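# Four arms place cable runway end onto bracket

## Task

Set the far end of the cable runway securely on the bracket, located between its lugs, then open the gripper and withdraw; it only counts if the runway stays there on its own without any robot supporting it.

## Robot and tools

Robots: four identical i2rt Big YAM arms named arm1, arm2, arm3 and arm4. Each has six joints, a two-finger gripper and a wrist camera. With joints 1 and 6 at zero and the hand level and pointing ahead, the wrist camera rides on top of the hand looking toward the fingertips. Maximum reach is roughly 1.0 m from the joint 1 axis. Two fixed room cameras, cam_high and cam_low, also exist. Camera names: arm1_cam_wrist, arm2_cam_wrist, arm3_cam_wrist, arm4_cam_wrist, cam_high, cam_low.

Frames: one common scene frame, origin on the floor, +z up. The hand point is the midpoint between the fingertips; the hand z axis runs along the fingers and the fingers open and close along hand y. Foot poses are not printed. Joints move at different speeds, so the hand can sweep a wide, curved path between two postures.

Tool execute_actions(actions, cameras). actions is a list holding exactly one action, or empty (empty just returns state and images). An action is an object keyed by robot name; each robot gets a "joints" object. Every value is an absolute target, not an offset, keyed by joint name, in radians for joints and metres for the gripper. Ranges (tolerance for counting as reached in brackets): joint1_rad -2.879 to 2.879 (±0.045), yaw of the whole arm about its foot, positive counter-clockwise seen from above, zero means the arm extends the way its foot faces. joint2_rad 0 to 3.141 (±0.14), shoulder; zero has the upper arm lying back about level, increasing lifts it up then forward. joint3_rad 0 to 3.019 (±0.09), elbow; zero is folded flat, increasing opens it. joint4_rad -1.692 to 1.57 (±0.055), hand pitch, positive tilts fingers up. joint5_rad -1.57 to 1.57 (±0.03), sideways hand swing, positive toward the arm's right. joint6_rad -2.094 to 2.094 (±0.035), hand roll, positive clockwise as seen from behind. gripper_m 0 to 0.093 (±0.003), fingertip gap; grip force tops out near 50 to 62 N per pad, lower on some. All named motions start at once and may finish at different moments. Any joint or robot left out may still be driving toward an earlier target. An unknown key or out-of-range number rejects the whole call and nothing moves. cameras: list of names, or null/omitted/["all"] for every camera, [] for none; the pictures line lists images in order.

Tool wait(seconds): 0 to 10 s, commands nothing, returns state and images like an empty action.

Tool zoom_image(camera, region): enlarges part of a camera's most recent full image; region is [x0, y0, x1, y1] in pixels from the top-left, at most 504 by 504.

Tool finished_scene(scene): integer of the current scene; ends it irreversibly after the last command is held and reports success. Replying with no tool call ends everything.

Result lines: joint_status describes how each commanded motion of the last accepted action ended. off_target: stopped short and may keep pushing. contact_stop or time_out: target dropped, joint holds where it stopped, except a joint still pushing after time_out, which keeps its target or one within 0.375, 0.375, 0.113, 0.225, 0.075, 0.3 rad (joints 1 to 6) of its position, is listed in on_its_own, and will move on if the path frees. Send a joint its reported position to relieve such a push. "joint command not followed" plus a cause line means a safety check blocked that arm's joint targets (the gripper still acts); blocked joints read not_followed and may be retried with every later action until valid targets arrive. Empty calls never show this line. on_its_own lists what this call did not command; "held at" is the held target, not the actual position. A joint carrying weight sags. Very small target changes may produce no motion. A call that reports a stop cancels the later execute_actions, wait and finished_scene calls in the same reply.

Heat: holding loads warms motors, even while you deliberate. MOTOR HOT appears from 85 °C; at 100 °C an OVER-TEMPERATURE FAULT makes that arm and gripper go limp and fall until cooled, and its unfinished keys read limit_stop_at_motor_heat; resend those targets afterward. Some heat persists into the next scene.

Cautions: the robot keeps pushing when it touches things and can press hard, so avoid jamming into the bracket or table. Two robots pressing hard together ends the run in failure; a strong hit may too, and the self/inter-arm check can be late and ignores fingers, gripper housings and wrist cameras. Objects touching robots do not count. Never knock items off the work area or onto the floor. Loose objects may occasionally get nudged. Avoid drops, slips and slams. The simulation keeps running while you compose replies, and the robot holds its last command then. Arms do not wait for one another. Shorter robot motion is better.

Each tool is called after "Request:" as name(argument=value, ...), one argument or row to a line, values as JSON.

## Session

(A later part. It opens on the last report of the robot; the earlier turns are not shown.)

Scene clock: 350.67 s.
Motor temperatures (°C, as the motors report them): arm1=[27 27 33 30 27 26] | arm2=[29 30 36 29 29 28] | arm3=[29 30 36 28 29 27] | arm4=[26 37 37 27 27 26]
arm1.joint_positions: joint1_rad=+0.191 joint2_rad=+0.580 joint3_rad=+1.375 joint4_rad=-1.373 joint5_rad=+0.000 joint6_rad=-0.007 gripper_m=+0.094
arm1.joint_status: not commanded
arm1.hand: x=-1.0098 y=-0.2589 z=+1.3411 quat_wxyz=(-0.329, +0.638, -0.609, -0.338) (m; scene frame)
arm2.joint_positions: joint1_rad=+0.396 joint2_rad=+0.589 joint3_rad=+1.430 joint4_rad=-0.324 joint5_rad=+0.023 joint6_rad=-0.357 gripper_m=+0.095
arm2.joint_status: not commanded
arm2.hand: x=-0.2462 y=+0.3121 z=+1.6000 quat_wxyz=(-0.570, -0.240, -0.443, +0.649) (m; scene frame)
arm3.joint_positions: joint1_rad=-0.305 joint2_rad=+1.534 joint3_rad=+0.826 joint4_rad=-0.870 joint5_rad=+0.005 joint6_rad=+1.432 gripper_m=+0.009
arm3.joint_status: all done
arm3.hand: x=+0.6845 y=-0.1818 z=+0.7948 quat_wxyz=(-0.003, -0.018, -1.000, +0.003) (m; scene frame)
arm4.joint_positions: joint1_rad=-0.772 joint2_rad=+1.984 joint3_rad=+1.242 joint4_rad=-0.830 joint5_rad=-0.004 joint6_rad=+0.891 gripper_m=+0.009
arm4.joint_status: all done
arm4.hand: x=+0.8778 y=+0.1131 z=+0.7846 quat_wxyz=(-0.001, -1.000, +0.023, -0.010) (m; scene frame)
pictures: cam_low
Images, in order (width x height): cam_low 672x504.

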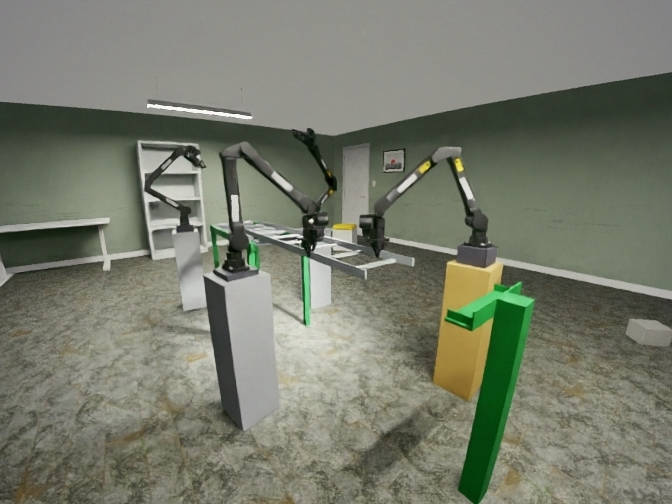

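Request:
execute_actions(
  actions=[
    {"arm3": {"joints": {"joint1_rad": -0.58, "joint2_rad": 1.555, "joint3_rad": 0.975, "joint4_rad": -0.89, "joint5_rad": 0.0, "joint6_rad": 1.15}}, "arm4": {"joints": {"joint1_rad": -0.585, "joint2_rad": 1.795, "joint3_rad": 1.085, "joint4_rad": -0.76, "joint5_rad": 0.0, "joint6_rad": 1.085}}},
  ],
  cameras=["cam_low", "cam_high"],
)

Scene clock: 360.17 s.
Motor temperatures (°C, as the motors report them): arm1=[27 27 33 30 27 26] | arm2=[29 30 36 29 29 28] | arm3=[29 30 37 28 29 27] | arm4=[26 37 37 27 27 26]
arm1.joint_positions: joint1_rad=+0.191 joint2_rad=+0.580 joint3_rad=+1.375 joint4_rad=-1.373 joint5_rad=+0.000 joint6_rad=-0.007 gripper_m=+0.094
arm1.joint_status: not commanded
arm1.hand: x=-1.0098 y=-0.2589 z=+1.3411 quat_wxyz=(-0.329, +0.638, -0.609, -0.338) (m; scene frame)
arm2.joint_positions: joint1_rad=+0.396 joint2_rad=+0.589 joint3_rad=+1.430 joint4_rad=-0.324 joint5_rad=+0.023 joint6_rad=-0.357 gripper_m=+0.095
arm2.joint_status: not commanded
arm2.hand: x=-0.2462 y=+0.3121 z=+1.6000 quat_wxyz=(-0.570, -0.240, -0.443, +0.649) (m; scene frame)
arm3.joint_positions: joint1_rad=-0.579 joint2_rad=+1.600 joint3_rad=+0.909 joint4_rad=-0.880 joint5_rad=+0.003 joint6_rad=+1.157 gripper_m=+0.009
arm3.joint_status: all done
arm3.hand: x=+0.7921 y=-0.1844 z=+0.7958 quat_wxyz=(-0.002, -0.017, -1.000, +0.000) (m; scene frame)
arm4.joint_positions: joint1_rad=-0.587 joint2_rad=+1.877 joint3_rad=+1.051 joint4_rad=-0.754 joint5_rad=+0.003 joint6_rad=+1.077 gripper_m=+0.009
arm4.joint_status: all done
arm4.hand: x=+0.9842 y=+0.1082 z=+0.7850 quat_wxyz=(+0.004, -1.000, +0.024, -0.008) (m; scene frame)
pictures: cam_high, cam_low
Images, in order (width x height): cam_high 672x504, cam_low 672x504.

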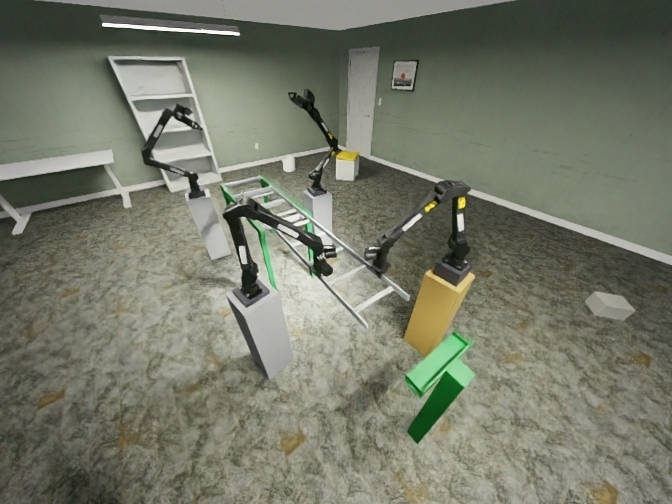

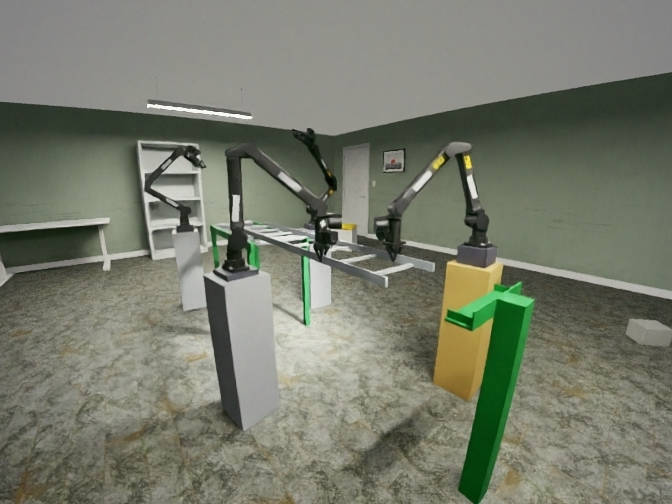

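Request:
zoom_image(
  camera="cam_high",
  region=[290, 220, 500, 420],
)

Request:
zoom_image(
  camera="cam_low",
  region=[290, 210, 550, 350],
)

Region (290, 220, 500, 420) of cam_high's 672x504 image, scaled by 2.400, with more detail than that image has; it fills the top 480 rows of this view, and the rest is white.

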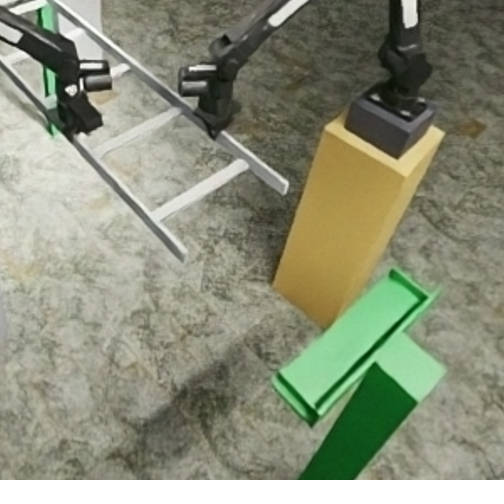

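Region (290, 210, 550, 350) of cam_low's 672x504 image, scaled by 1.938, with more detail than that image has; it fills the top 271 rows of this view, and the rest is white.

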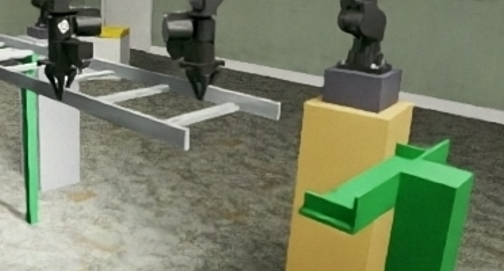

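Request:
execute_actions(
  actions=[
    {"arm3": {"joints": {"joint1_rad": -0.818, "joint2_rad": 1.69, "joint3_rad": 1.19, "joint4_rad": -0.95, "joint5_rad": 0.0, "joint6_rad": 0.915}}, "arm4": {"joints": {"joint1_rad": -0.325, "joint2_rad": 1.69, "joint3_rad": 0.942, "joint4_rad": -0.69, "joint5_rad": 0.0, "joint6_rad": 1.345}}},
  ],
  cameras=["cam_low", "cam_high"],
)

Scene clock: 391.40 s.
Motor temperatures (°C, as the motors report them): arm1=[27 27 33 30 27 26] | arm2=[29 30 36 29 29 28] | arm3=[29 31 39 28 29 27] | arm4=[26 37 37 27 27 26]
arm1.joint_positions: joint1_rad=+0.191 joint2_rad=+0.580 joint3_rad=+1.375 joint4_rad=-1.373 joint5_rad=+0.000 joint6_rad=-0.007 gripper_m=+0.094
arm1.joint_status: not commanded
arm1.hand: x=-1.0098 y=-0.2589 z=+1.3411 quat_wxyz=(-0.329, +0.638, -0.609, -0.338) (m; scene frame)
arm2.joint_positions: joint1_rad=+0.396 joint2_rad=+0.589 joint3_rad=+1.430 joint4_rad=-0.324 joint5_rad=+0.023 joint6_rad=-0.357 gripper_m=+0.095
arm2.joint_status: not commanded
arm2.hand: x=-0.2462 y=+0.3121 z=+1.6000 quat_wxyz=(-0.570, -0.240, -0.443, +0.649) (m; scene frame)
arm3.joint_positions: joint1_rad=-0.822 joint2_rad=+1.758 joint3_rad=+1.127 joint4_rad=-0.950 joint5_rad=+0.002 joint6_rad=+0.912 gripper_m=+0.009
arm3.joint_status: all done
arm3.hand: x=+0.9172 y=-0.1823 z=+0.7973 quat_wxyz=(+0.001, -0.016, -1.000, +0.003) (m; scene frame)
arm4.joint_positions: joint1_rad=-0.328 joint2_rad=+1.786 joint3_rad=+0.896 joint4_rad=-0.686 joint5_rad=+0.004 joint6_rad=+1.332 gripper_m=+0.009
arm4.joint_status: all done
arm4.hand: x=+1.1060 y=+0.1084 z=+0.7854 quat_wxyz=(+0.002, -1.000, +0.022, -0.006) (m; scene frame)
pictures: cam_high, cam_low
Images, in order (width x height): cam_high 672x504, cam_low 672x504.

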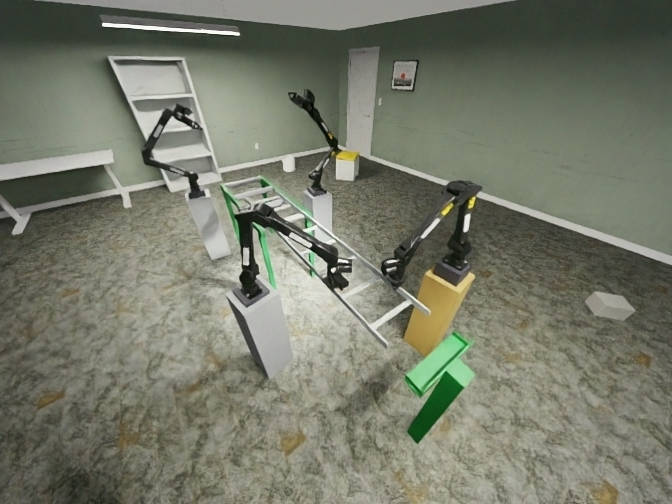

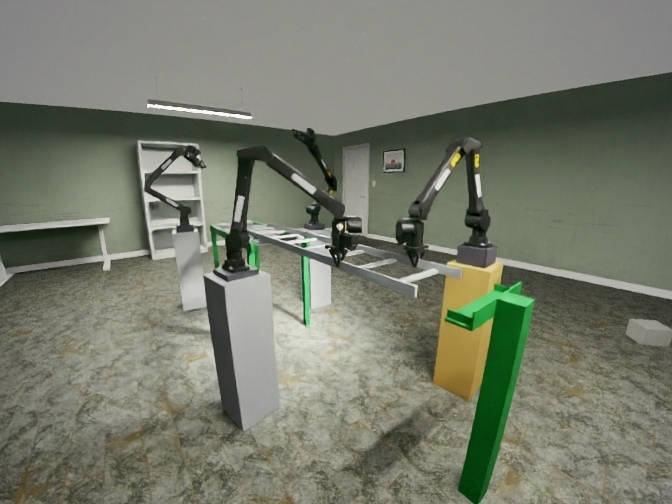

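Request:
zoom_image(
  camera="cam_high",
  region=[330, 260, 490, 420],
)

Request:
zoom_image(
  camera="cam_low",
  region=[340, 230, 550, 350],
)

Region (330, 260, 490, 420) of cam_high's 672x504 image, scaled by 3.150, with more detail than that image has.

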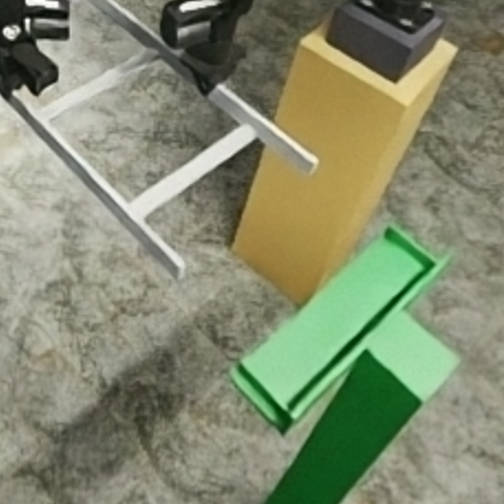

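Region (340, 230, 550, 350) of cam_low's 672x504 image, scaled by 2.400, with more detail than that image has; it fills the top 288 rows of this view, and the rest is white.

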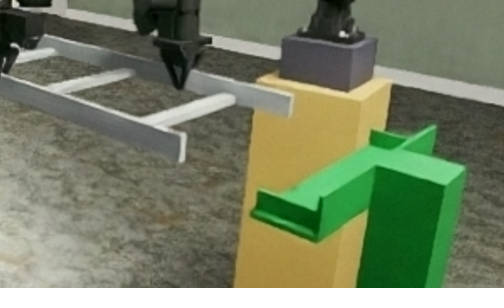

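Request:
execute_actions(
  actions=[
    {"arm3": {"joints": {"joint1_rad": -0.97, "joint2_rad": 1.81, "joint3_rad": 1.40, "joint4_rad": -1.015, "joint5_rad": 0.0, "joint6_rad": 0.762}}, "arm4": {"joints": {"joint1_rad": -0.084, "joint2_rad": 1.657, "joint3_rad": 0.922, "joint4_rad": -0.677, "joint5_rad": 0.0, "joint6_rad": 1.588}}},
  ],
  cameras=["cam_low", "cam_high", "arm4_cam_wrist"],
)

Request:
zoom_image(
  camera="cam_high",
  region=[360, 290, 490, 420],
)

Request:
zoom_image(
  camera="cam_low",
  region=[390, 250, 550, 350],
)

Scene clock: 415.67 s.
Motor temperatures (°C, as the motors report them): arm1=[27 27 33 30 27 26] | arm2=[29 30 36 29 29 28] | arm3=[29 32 40 28 29 27] | arm4=[26 38 38 27 27 26]
arm1.joint_positions: joint1_rad=+0.191 joint2_rad=+0.580 joint3_rad=+1.375 joint4_rad=-1.373 joint5_rad=+0.000 joint6_rad=-0.007 gripper_m=+0.094
arm1.joint_status: not commanded
arm1.hand: x=-1.0098 y=-0.2589 z=+1.3411 quat_wxyz=(-0.329, +0.638, -0.609, -0.338) (m; scene frame)
arm2.joint_positions: joint1_rad=+0.396 joint2_rad=+0.589 joint3_rad=+1.430 joint4_rad=-0.324 joint5_rad=+0.023 joint6_rad=-0.357 gripper_m=+0.095
arm2.joint_status: not commanded
arm2.hand: x=-0.2462 y=+0.3121 z=+1.6000 quat_wxyz=(-0.570, -0.240, -0.443, +0.649) (m; scene frame)
arm3.joint_positions: joint1_rad=-0.974 joint2_rad=+1.888 joint3_rad=+1.332 joint4_rad=-1.012 joint5_rad=+0.003 joint6_rad=+0.762 gripper_m=+0.009
arm3.joint_status: all done
arm3.hand: x=+1.0161 y=-0.1885 z=+0.8002 quat_wxyz=(-0.003, -0.017, -1.000, -0.001) (m; scene frame)
arm4.joint_positions: joint1_rad=-0.083 joint2_rad=+1.765 joint3_rad=+0.867 joint4_rad=-0.671 joint5_rad=+0.002 joint6_rad=+1.579 gripper_m=+0.009
arm4.joint_status: all done
arm4.hand: x=+1.2051 y=+0.1001 z=+0.7880 quat_wxyz=(-0.001, -1.000, +0.023, -0.006) (m; scene frame)
pictures: arm4_cam_wrist, cam_high, cam_low
Images, in order (width x height): arm4_cam_wrist 616x616, cam_high 672x504, cam_low 672x504.

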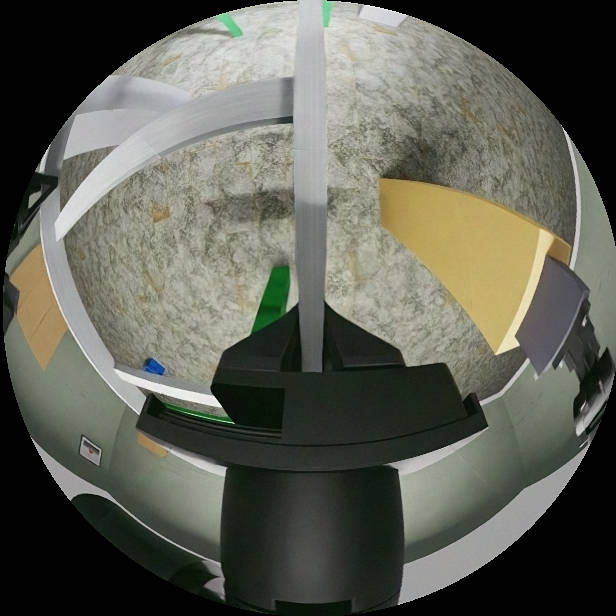

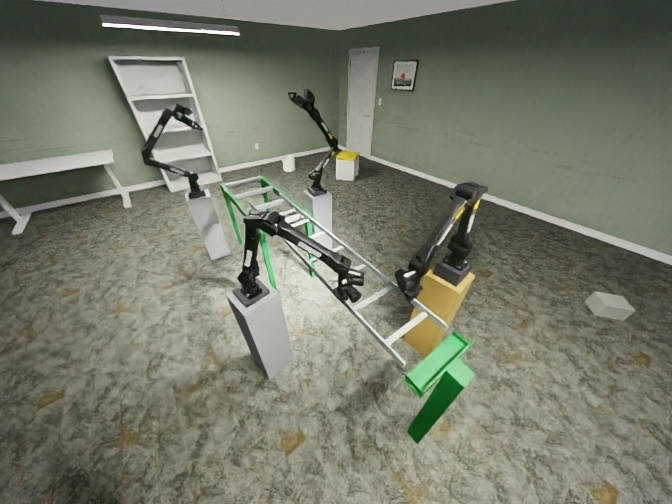

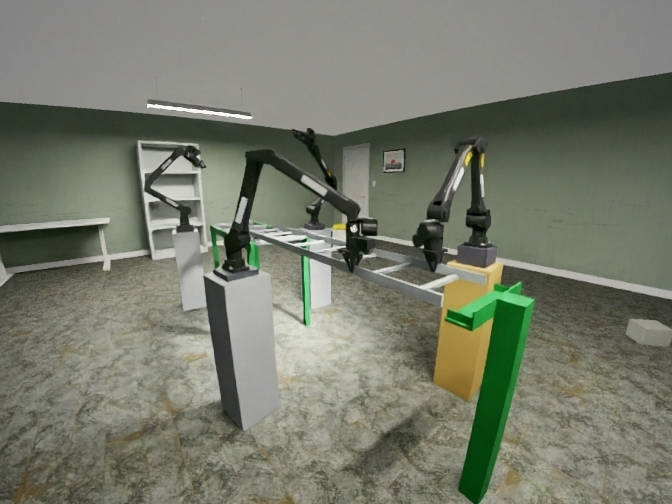

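Region (360, 290, 490, 420) of cam_high's 672x504 image, scaled by 3.877, with more detail than that image has.

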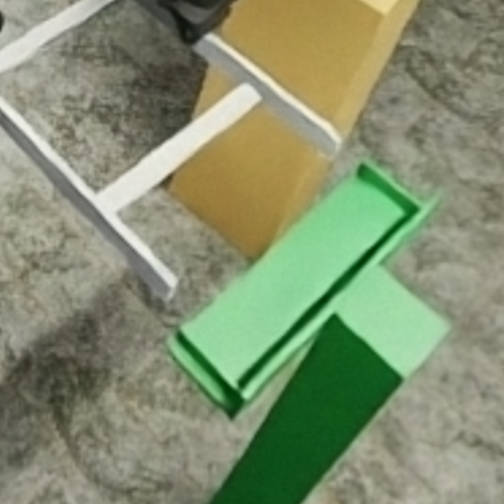

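Region (390, 250, 550, 350) of cam_low's 672x504 image, scaled by 3.150, with more detail than that image has; it fills the top 315 rows of this view, and the rest is white.

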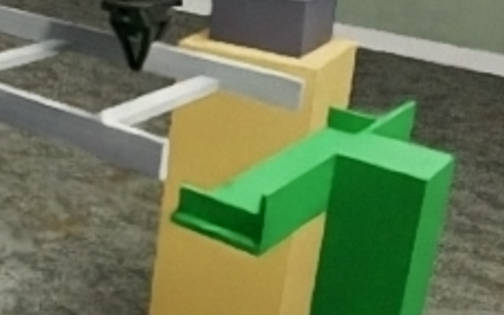

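Request:
execute_actions(
  actions=[
    {"arm3": {"joints": {"joint1_rad": -1.01, "joint2_rad": 1.832, "joint3_rad": 1.425, "joint4_rad": -1.027, "joint5_rad": 0.0, "joint6_rad": 0.733}}, "arm4": {"joints": {"joint1_rad": -0.044, "joint2_rad": 1.705, "joint3_rad": 0.995, "joint4_rad": -0.695, "joint5_rad": 0.0, "joint6_rad": 1.635}}},
  ],
  cameras=["cam_low", "cam_high"],
)

Request:
zoom_image(
  camera="cam_high",
  region=[360, 290, 490, 420],
)

Request:
zoom_image(
  camera="cam_low",
  region=[390, 250, 550, 350],
)

Scene clock: 451.90 s.
Motor temperatures (°C, as the motors report them): arm1=[27 27 34 30 27 26] | arm2=[29 30 37 29 29 28] | arm3=[29 33 42 28 29 27] | arm4=[26 38 39 27 27 26]
arm1.joint_positions: joint1_rad=+0.191 joint2_rad=+0.580 joint3_rad=+1.375 joint4_rad=-1.373 joint5_rad=+0.000 joint6_rad=-0.007 gripper_m=+0.094
arm1.joint_status: not commanded
arm1.hand: x=-1.0098 y=-0.2589 z=+1.3411 quat_wxyz=(-0.329, +0.638, -0.609, -0.338) (m; scene frame)
arm2.joint_positions: joint1_rad=+0.396 joint2_rad=+0.589 joint3_rad=+1.430 joint4_rad=-0.324 joint5_rad=+0.023 joint6_rad=-0.357 gripper_m=+0.095
arm2.joint_status: not commanded
arm2.hand: x=-0.2462 y=+0.3121 z=+1.6000 quat_wxyz=(-0.570, -0.240, -0.443, +0.649) (m; scene frame)
arm3.joint_positions: joint1_rad=-1.000 joint2_rad=+1.890 joint3_rad=+1.337 joint4_rad=-1.013 joint5_rad=+0.000 joint6_rad=+0.746 gripper_m=+0.009
arm3.joint_status: all done
arm3.hand: x=+1.0263 y=-0.1973 z=+0.8011 quat_wxyz=(-0.003, -0.022, -1.000, -0.003) (m; scene frame)
arm4.joint_positions: joint1_rad=-0.051 joint2_rad=+1.771 joint3_rad=+0.886 joint4_rad=-0.673 joint5_rad=+0.005 joint6_rad=+1.615 gripper_m=+0.009
arm4.joint_status: joint3_rad time_out (moved +0.018 of +0.128); the others done
arm4.on_its_own: joint3_rad reads +0.886 and still pushes toward +0.995 since a time_out
arm4.hand: x=+1.2174 y=+0.0914 z=+0.7904 quat_wxyz=(-0.007, -1.000, +0.024, -0.005) (m; scene frame)
pictures: cam_high, cam_low
Images, in order (width x height): cam_high 672x504, cam_low 672x504.

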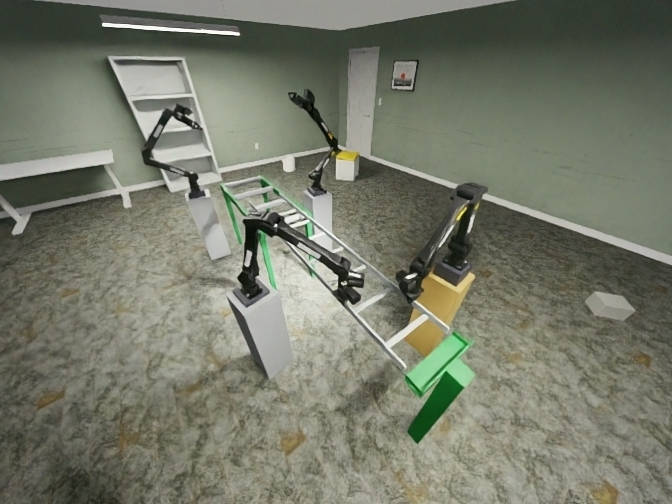

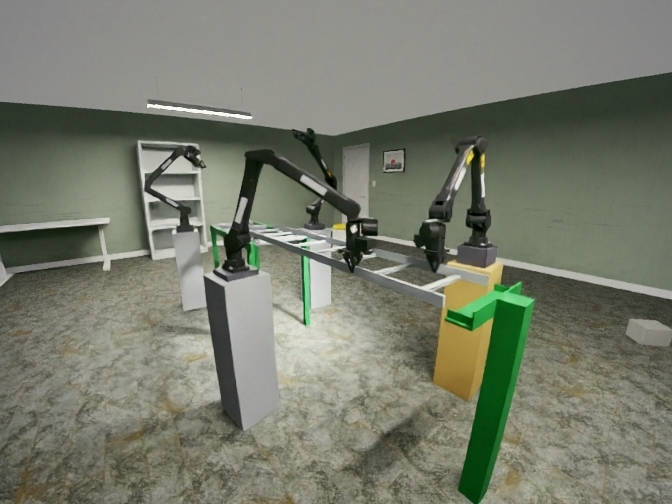

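Region (360, 290, 490, 420) of cam_high's 672x504 image, scaled by 3.877, with more detail than that image has.

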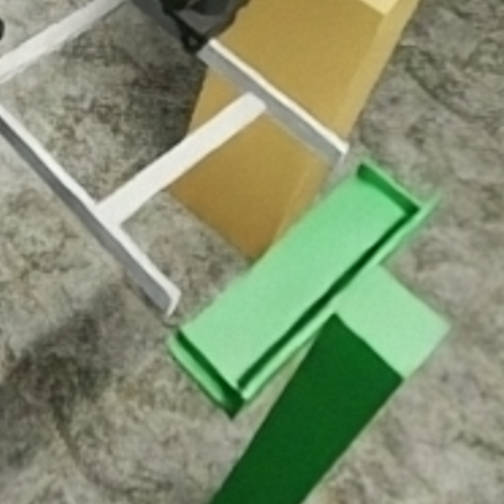

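Region (390, 250, 550, 350) of cam_low's 672x504 image, scaled by 3.150, with more detail than that image has; it fills the top 315 rows of this view, and the rest is white.

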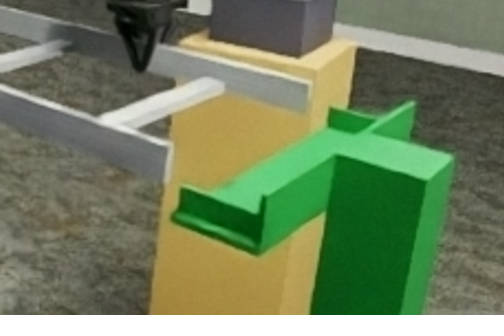

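Request:
execute_actions(
  actions=[
    {"arm3": {"joints": {"joint1_rad": -1.047, "joint2_rad": 1.875, "joint3_rad": 1.485, "joint4_rad": -1.05, "joint5_rad": 0.0, "joint6_rad": 0.70}}, "arm4": {"joints": {"joint1_rad": 0.024, "joint2_rad": 1.74, "joint3_rad": 0.995, "joint4_rad": -0.70, "joint5_rad": 0.0, "joint6_rad": 1.70}}},
  ],
  cameras=["cam_low", "cam_high"],
)

Request:
zoom_image(
  camera="cam_high",
  region=[360, 290, 490, 420],
)

Request:
zoom_image(
  camera="cam_low",
  region=[390, 250, 550, 350],
)

Scene clock: 474.60 s.
Motor temperatures (°C, as the motors report them): arm1=[27 27 34 30 27 26] | arm2=[29 30 37 29 29 28] | arm3=[29 34 44 28 29 27] | arm4=[26 38 42 27 27 26]
arm1.joint_positions: joint1_rad=+0.191 joint2_rad=+0.580 joint3_rad=+1.375 joint4_rad=-1.373 joint5_rad=+0.000 joint6_rad=-0.007 gripper_m=+0.094
arm1.joint_status: not commanded
arm1.hand: x=-1.0098 y=-0.2589 z=+1.3411 quat_wxyz=(-0.329, +0.638, -0.609, -0.338) (m; scene frame)
arm2.joint_positions: joint1_rad=+0.396 joint2_rad=+0.589 joint3_rad=+1.430 joint4_rad=-0.324 joint5_rad=+0.023 joint6_rad=-0.357 gripper_m=+0.095
arm2.joint_status: not commanded
arm2.hand: x=-0.2462 y=+0.3121 z=+1.6000 quat_wxyz=(-0.570, -0.240, -0.443, +0.649) (m; scene frame)
arm3.joint_positions: joint1_rad=-1.024 joint2_rad=+1.930 joint3_rad=+1.386 joint4_rad=-1.032 joint5_rad=-0.010 joint6_rad=+0.721 gripper_m=+0.009
arm3.joint_status: joint3_rad time_out (moved +0.049 of +0.148); the others done
arm3.on_its_own: joint3_rad reads +1.386 and still pushes toward +1.485 since a time_out
arm3.hand: x=+1.0433 y=-0.1982 z=+0.7962 quat_wxyz=(+0.004, -0.022, -1.000, -0.003) (m; scene frame)
arm4.joint_positions: joint1_rad=-0.002 joint2_rad=+1.795 joint3_rad=+0.897 joint4_rad=-0.677 joint5_rad=+0.020 joint6_rad=+1.666 gripper_m=+0.009
arm4.joint_status: joint3_rad time_out (moved +0.011 of +0.109); the others done
arm4.on_its_own: joint3_rad reads +0.897 and still pushes toward +0.995 since a time_out
arm4.hand: x=+1.2349 y=+0.0910 z=+0.7841 quat_wxyz=(+0.001, -1.000, +0.026, +0.003) (m; scene frame)
pictures: cam_high, cam_low
Images, in order (width x height): cam_high 672x504, cam_low 672x504.

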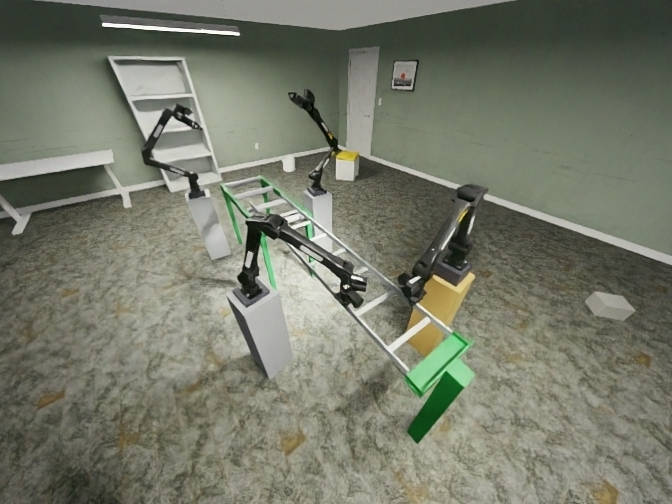

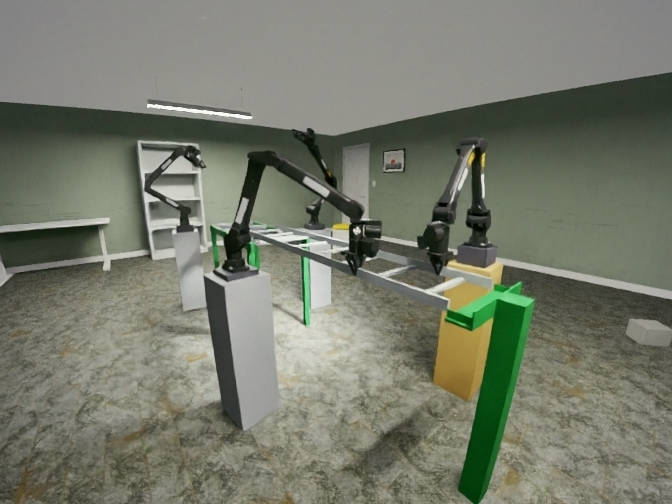

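Region (360, 290, 490, 420) of cam_high's 672x504 image, scaled by 3.877, with more detail than that image has.

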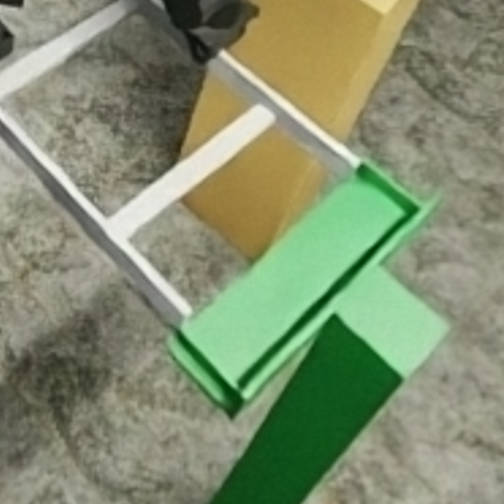

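Region (390, 250, 550, 350) of cam_low's 672x504 image, scaled by 3.150, with more detail than that image has; it fills the top 315 rows of this view, and the rest is white.

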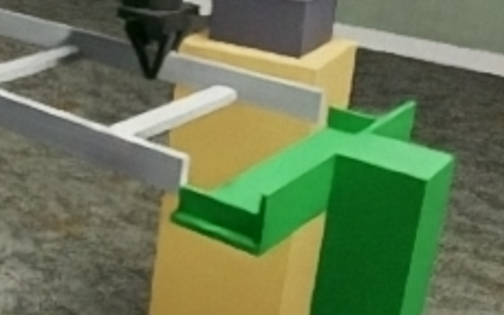

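Request:
zoom_image(
  camera="cam_high",
  region=[430, 315, 480, 355],
)

Request:
zoom_image(
  camera="cam_high",
  region=[390, 350, 440, 400],
)

Request:
zoom_image(
  camera="cam_low",
  region=[465, 265, 525, 305],
)

Region (430, 315, 480, 355) of cam_high's 672x504 image, scaled by 10.080, with more detail than that image has; it fills the top 403 rows of this view, and the rest is white.

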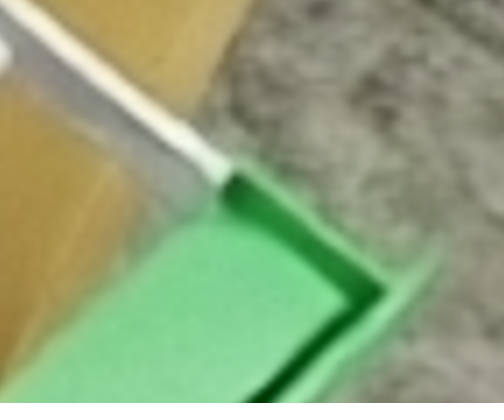

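Region (390, 350, 440, 400) of cam_high's 672x504 image, scaled by 10.080, with more detail than that image has.

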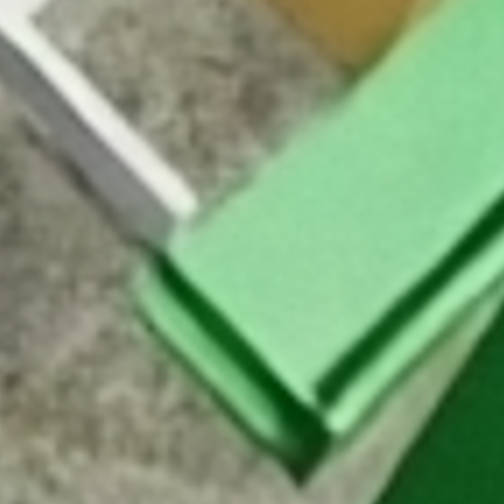

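Region (465, 265, 525, 305) of cam_low's 672x504 image, scaled by 8.400, with more detail than that image has.

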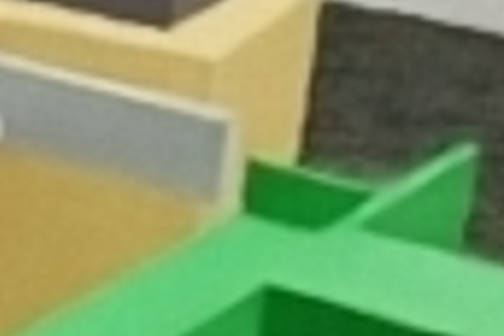

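Request:
execute_actions(
  actions=[
    {"arm3": {"joints": {"joint1_rad": -1.008, "joint2_rad": 1.77, "joint3_rad": 1.45, "joint4_rad": -1.055, "joint5_rad": 0.0, "joint6_rad": 0.738}}, "arm4": {"joints": {"joint1_rad": -0.032, "joint2_rad": 1.63, "joint3_rad": 0.985, "joint4_rad": -0.73, "joint5_rad": 0.0, "joint6_rad": 1.64}}},
  ],
  cameras=["cam_low", "cam_high"],
)

Request:
zoom_image(
  camera="cam_high",
  region=[360, 290, 490, 420],
)

Request:
zoom_image(
  camera="cam_low",
  region=[390, 250, 550, 350],
)

Scene clock: 550.57 s.
Motor temperatures (°C, as the motors report them): arm1=[27 27 34 30 27 26] | arm2=[29 30 37 29 29 28] | arm3=[29 35 47 28 29 27] | arm4=[26 38 44 27 28 26]
arm1.joint_positions: joint1_rad=+0.191 joint2_rad=+0.580 joint3_rad=+1.375 joint4_rad=-1.373 joint5_rad=+0.000 joint6_rad=-0.007 gripper_m=+0.094
arm1.joint_status: not commanded
arm1.hand: x=-1.0098 y=-0.2589 z=+1.3411 quat_wxyz=(-0.329, +0.638, -0.609, -0.338) (m; scene frame)
arm2.joint_positions: joint1_rad=+0.396 joint2_rad=+0.589 joint3_rad=+1.430 joint4_rad=-0.324 joint5_rad=+0.023 joint6_rad=-0.357 gripper_m=+0.095
arm2.joint_status: not commanded
arm2.hand: x=-0.2462 y=+0.3121 z=+1.6000 quat_wxyz=(-0.570, -0.240, -0.443, +0.649) (m; scene frame)
arm3.joint_positions: joint1_rad=-1.012 joint2_rad=+1.904 joint3_rad=+1.386 joint4_rad=-1.047 joint5_rad=+0.000 joint6_rad=+0.730 gripper_m=+0.009
arm3.joint_status: all done
arm3.hand: x=+1.0394 y=-0.1950 z=+0.8097 quat_wxyz=(-0.003, -0.021, -1.000, -0.003) (m; scene frame)
arm4.joint_positions: joint1_rad=-0.023 joint2_rad=+1.756 joint3_rad=+0.898 joint4_rad=-0.717 joint5_rad=-0.001 joint6_rad=+1.641 gripper_m=+0.009
arm4.joint_status: all done
arm4.hand: x=+1.2296 y=+0.0927 z=+0.7994 quat_wxyz=(+0.001, -1.000, +0.024, -0.008) (m; scene frame)
pictures: cam_high, cam_low
Images, in order (width x height): cam_high 672x504, cam_low 672x504.

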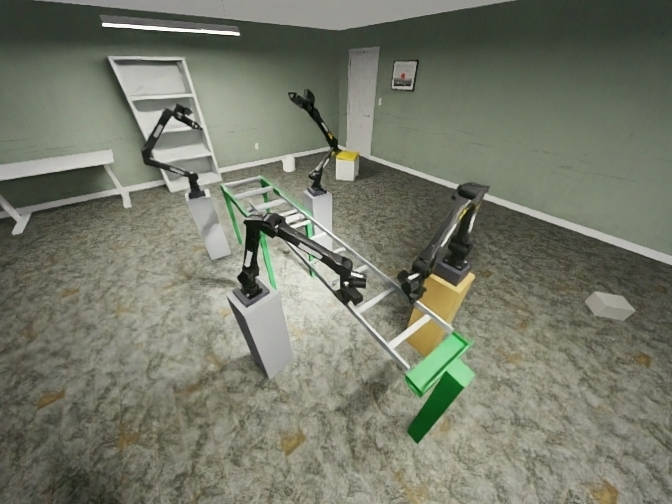

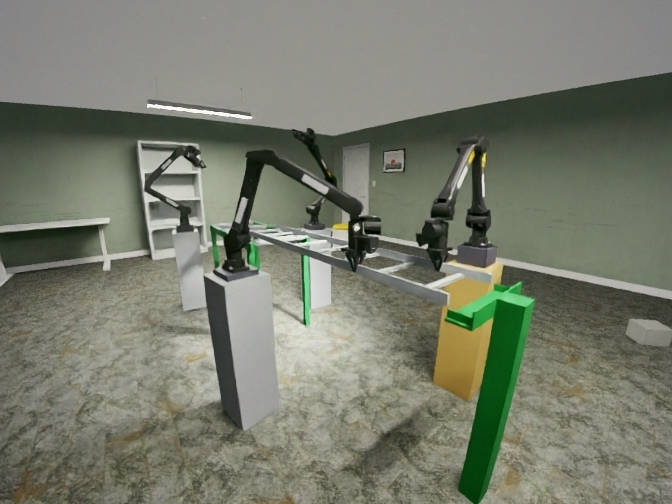

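Region (360, 290, 490, 420) of cam_high's 672x504 image, scaled by 3.877, with more detail than that image has.

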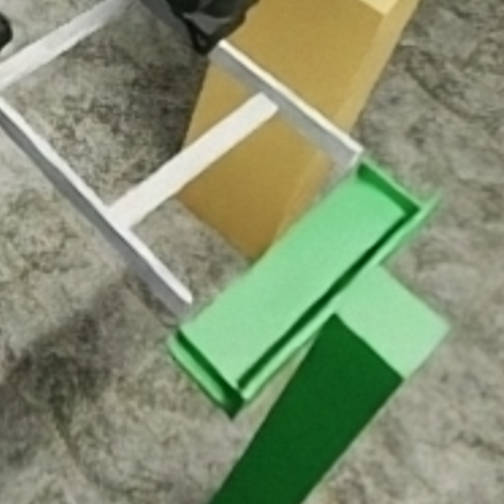

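Region (390, 250, 550, 350) of cam_low's 672x504 image, scaled by 3.150, with more detail than that image has; it fills the top 315 rows of this view, and the rest is white.

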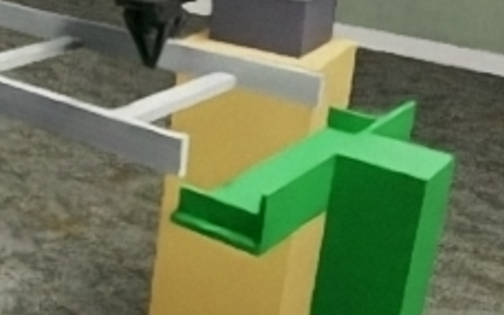

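Request:
execute_actions(
  actions=[
    {"arm3": {"joints": {"joint1_rad": -1.096, "joint2_rad": 1.907, "joint3_rad": 1.668, "joint4_rad": -1.13, "joint5_rad": 0.0, "joint6_rad": 0.648}}, "arm4": {"joints": {"joint1_rad": 0.139, "joint2_rad": 1.69, "joint3_rad": 1.045, "joint4_rad": -0.735, "joint5_rad": 0.0, "joint6_rad": 1.812}}},
  ],
  cameras=["cam_low", "cam_high"],
)

Request:
zoom_image(
  camera="cam_high",
  region=[360, 290, 490, 420],
)

Request:
zoom_image(
  camera="cam_low",
  region=[390, 250, 550, 350],
)

Scene clock: 569.83 s.
Motor temperatures (°C, as the motors report them): arm1=[27 27 34 30 27 26] | arm2=[29 30 37 29 29 28] | arm3=[29 37 46 28 29 27] | arm4=[26 39 44 27 28 26]
arm1.joint_positions: joint1_rad=+0.191 joint2_rad=+0.580 joint3_rad=+1.375 joint4_rad=-1.373 joint5_rad=+0.000 joint6_rad=-0.007 gripper_m=+0.094
arm1.joint_status: not commanded
arm1.hand: x=-1.0098 y=-0.2589 z=+1.3411 quat_wxyz=(-0.329, +0.638, -0.609, -0.338) (m; scene frame)
arm2.joint_positions: joint1_rad=+0.396 joint2_rad=+0.589 joint3_rad=+1.430 joint4_rad=-0.324 joint5_rad=+0.023 joint6_rad=-0.357 gripper_m=+0.095
arm2.joint_status: not commanded
arm2.hand: x=-0.2462 y=+0.3121 z=+1.6000 quat_wxyz=(-0.570, -0.240, -0.443, +0.649) (m; scene frame)
arm3.joint_positions: joint1_rad=-1.101 joint2_rad=+2.000 joint3_rad=+1.573 joint4_rad=-1.132 joint5_rad=+0.001 joint6_rad=+0.647 gripper_m=+0.009
arm3.joint_status: joint3_rad time_out (moved +0.187 of +0.282); the others done
arm3.on_its_own: joint3_rad reads +1.573 and still pushes toward +1.668 since a time_out
arm3.hand: x=+1.1089 y=-0.2064 z=+0.8213 quat_wxyz=(-0.007, -0.023, -1.000, -0.004) (m; scene frame)
arm4.joint_positions: joint1_rad=+0.145 joint2_rad=+1.757 joint3_rad=+0.949 joint4_rad=-0.736 joint5_rad=-0.004 joint6_rad=+1.816 gripper_m=+0.009
arm4.joint_status: joint3_rad time_out (moved +0.050 of +0.147); the others done
arm4.on_its_own: joint3_rad reads +0.949 and still pushes toward +1.045 since a time_out
arm4.hand: x=+1.3018 y=+0.0787 z=+0.8134 quat_wxyz=(-0.013, -0.999, +0.028, -0.012) (m; scene frame)
pictures: cam_high, cam_low
Images, in order (width x height): cam_high 672x504, cam_low 672x504.

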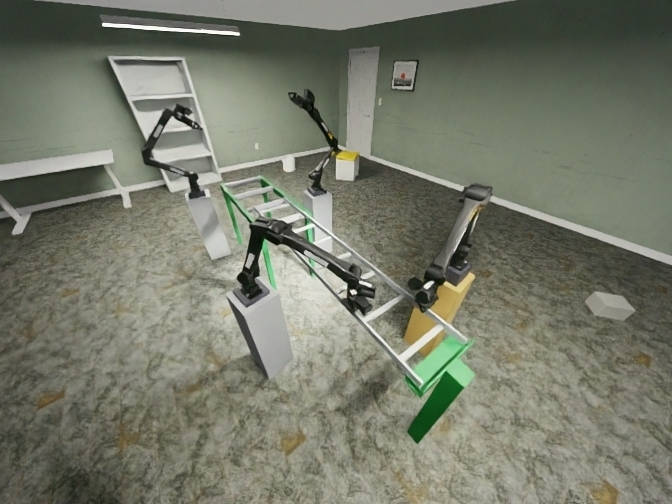

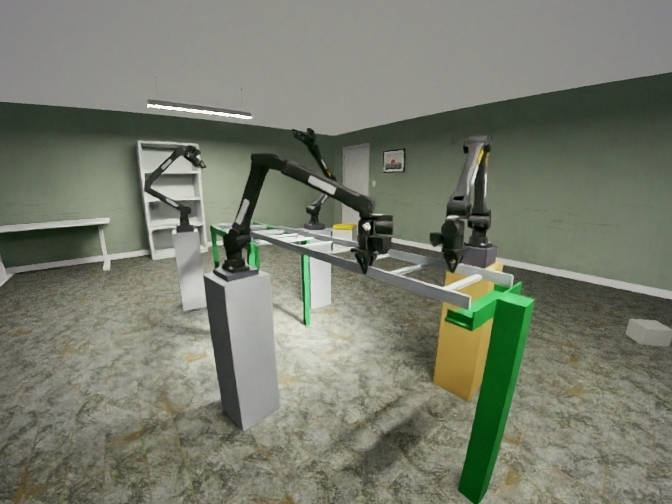

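Region (360, 290, 490, 420) of cam_high's 672x504 image, scaled by 3.877, with more detail than that image has.

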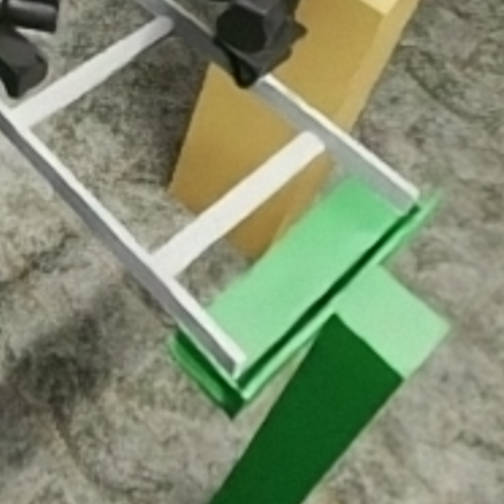

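Region (390, 250, 550, 350) of cam_low's 672x504 image, scaled by 3.150, with more detail than that image has; it fills the top 315 rows of this view, and the rest is white.

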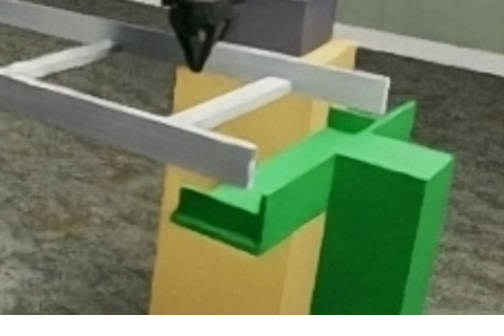

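Request:
execute_actions(
  actions=[
    {"arm3": {"joints": {"joint1_rad": -1.08, "joint2_rad": 1.947, "joint3_rad": 1.66, "joint4_rad": -1.13, "joint5_rad": 0.0, "joint6_rad": 0.65}}, "arm4": {"joints": {"joint1_rad": 0.15, "joint2_rad": 1.72, "joint3_rad": 0.985, "joint4_rad": -0.74, "joint5_rad": 0.0, "joint6_rad": 1.812}}},
  ],
  cameras=["cam_low", "cam_high"],
)

Request:
zoom_image(
  camera="cam_high",
  region=[360, 290, 490, 420],
)

Request:
zoom_image(
  camera="cam_low",
  region=[390, 250, 550, 350],
)

Scene clock: 599.63 s.
Motor temperatures (°C, as the motors report them): arm1=[27 27 34 30 27 26] | arm2=[29 30 37 29 29 28] | arm3=[29 37 48 28 29 27] | arm4=[26 38 45 27 28 26]
arm1.joint_positions: joint1_rad=+0.191 joint2_rad=+0.580 joint3_rad=+1.375 joint4_rad=-1.373 joint5_rad=+0.000 joint6_rad=-0.007 gripper_m=+0.094
arm1.joint_status: not commanded
arm1.hand: x=-1.0098 y=-0.2589 z=+1.3411 quat_wxyz=(-0.329, +0.638, -0.609, -0.338) (m; scene frame)
arm2.joint_positions: joint1_rad=+0.396 joint2_rad=+0.589 joint3_rad=+1.430 joint4_rad=-0.324 joint5_rad=+0.023 joint6_rad=-0.357 gripper_m=+0.095
arm2.joint_status: not commanded
arm2.hand: x=-0.2462 y=+0.3121 z=+1.6000 quat_wxyz=(-0.570, -0.240, -0.443, +0.649) (m; scene frame)
arm3.joint_positions: joint1_rad=-1.096 joint2_rad=+2.009 joint3_rad=+1.573 joint4_rad=-1.132 joint5_rad=+0.002 joint6_rad=+0.650 gripper_m=+0.009
arm3.joint_status: all done
arm3.hand: x=+1.1063 y=-0.2041 z=+0.8163 quat_wxyz=(-0.003, -0.022, -1.000, -0.001) (m; scene frame)
arm4.joint_positions: joint1_rad=+0.143 joint2_rad=+1.771 joint3_rad=+0.945 joint4_rad=-0.737 joint5_rad=+0.004 joint6_rad=+1.813 gripper_m=+0.009
arm4.joint_status: all done
arm4.hand: x=+1.2992 y=+0.0827 z=+0.8067 quat_wxyz=(-0.005, -1.000, +0.027, -0.006) (m; scene frame)
pictures: cam_high, cam_low
Images, in order (width x height): cam_high 672x504, cam_low 672x504.

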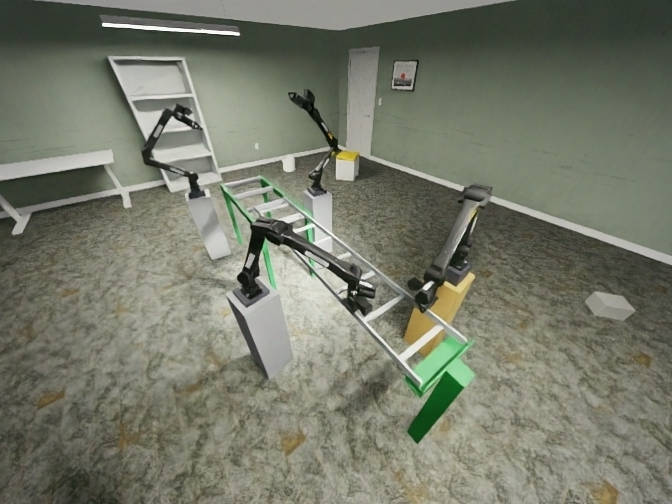

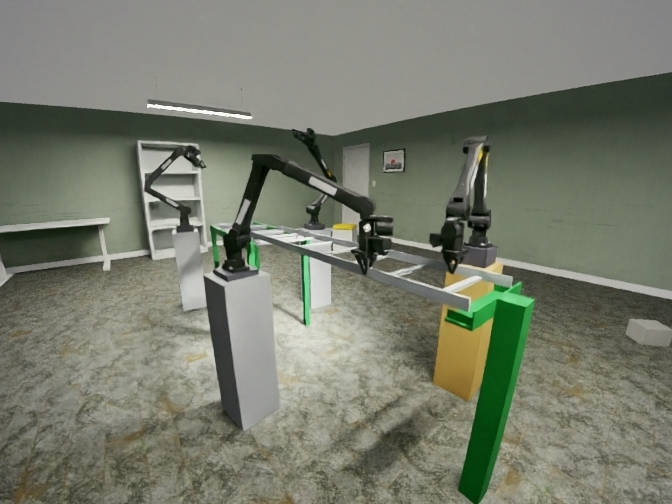

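Region (360, 290, 490, 420) of cam_high's 672x504 image, scaled by 3.877, with more detail than that image has.

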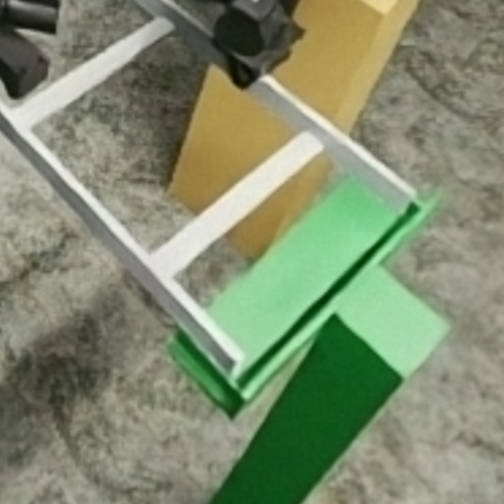

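Region (390, 250, 550, 350) of cam_low's 672x504 image, scaled by 3.150, with more detail than that image has; it fills the top 315 rows of this view, and the rest is white.

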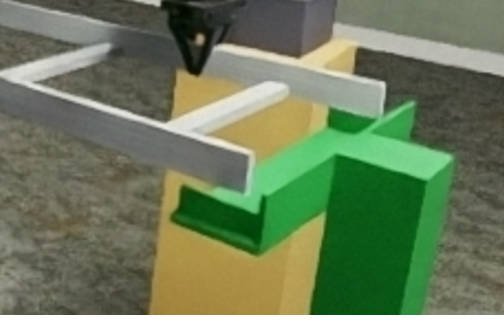

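Request:
zoom_image(
  camera="cam_high",
  region=[395, 358, 440, 403],
)

Request:
zoom_image(
  camera="cam_low",
  region=[435, 285, 490, 335],
)

Request:
zoom_image(
  camera="cam_high",
  region=[435, 318, 480, 358],
)

Region (395, 358, 440, 403) of cam_high's 672x504 image, scaled by 11.200, with more detail than that image has.

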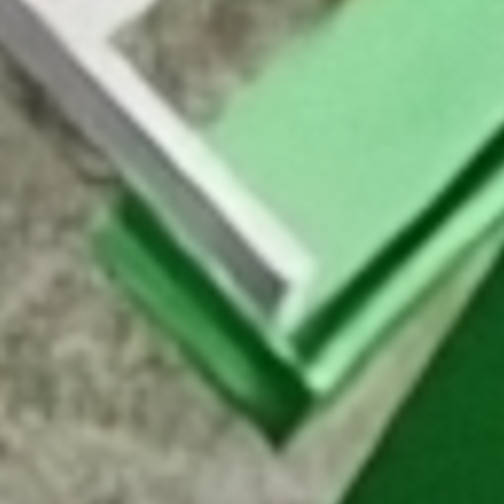

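Region (435, 285, 490, 335) of cam_low's 672x504 image, scaled by 9.164, with more detail than that image has; it fills the top 458 rows of this view, and the rest is white.

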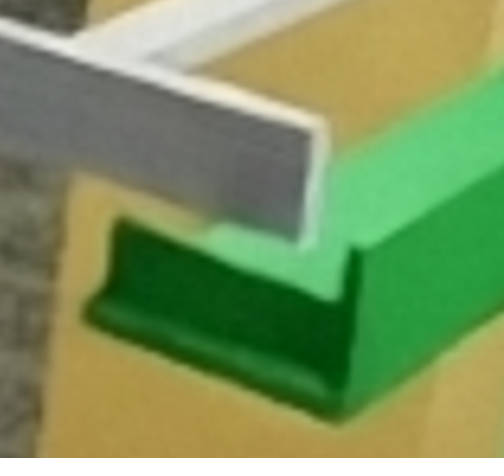

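Region (435, 318, 480, 358) of cam_high's 672x504 image, scaled by 11.200, with more detail than that image has.

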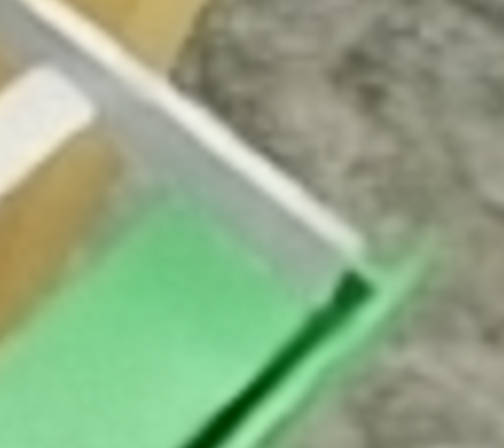

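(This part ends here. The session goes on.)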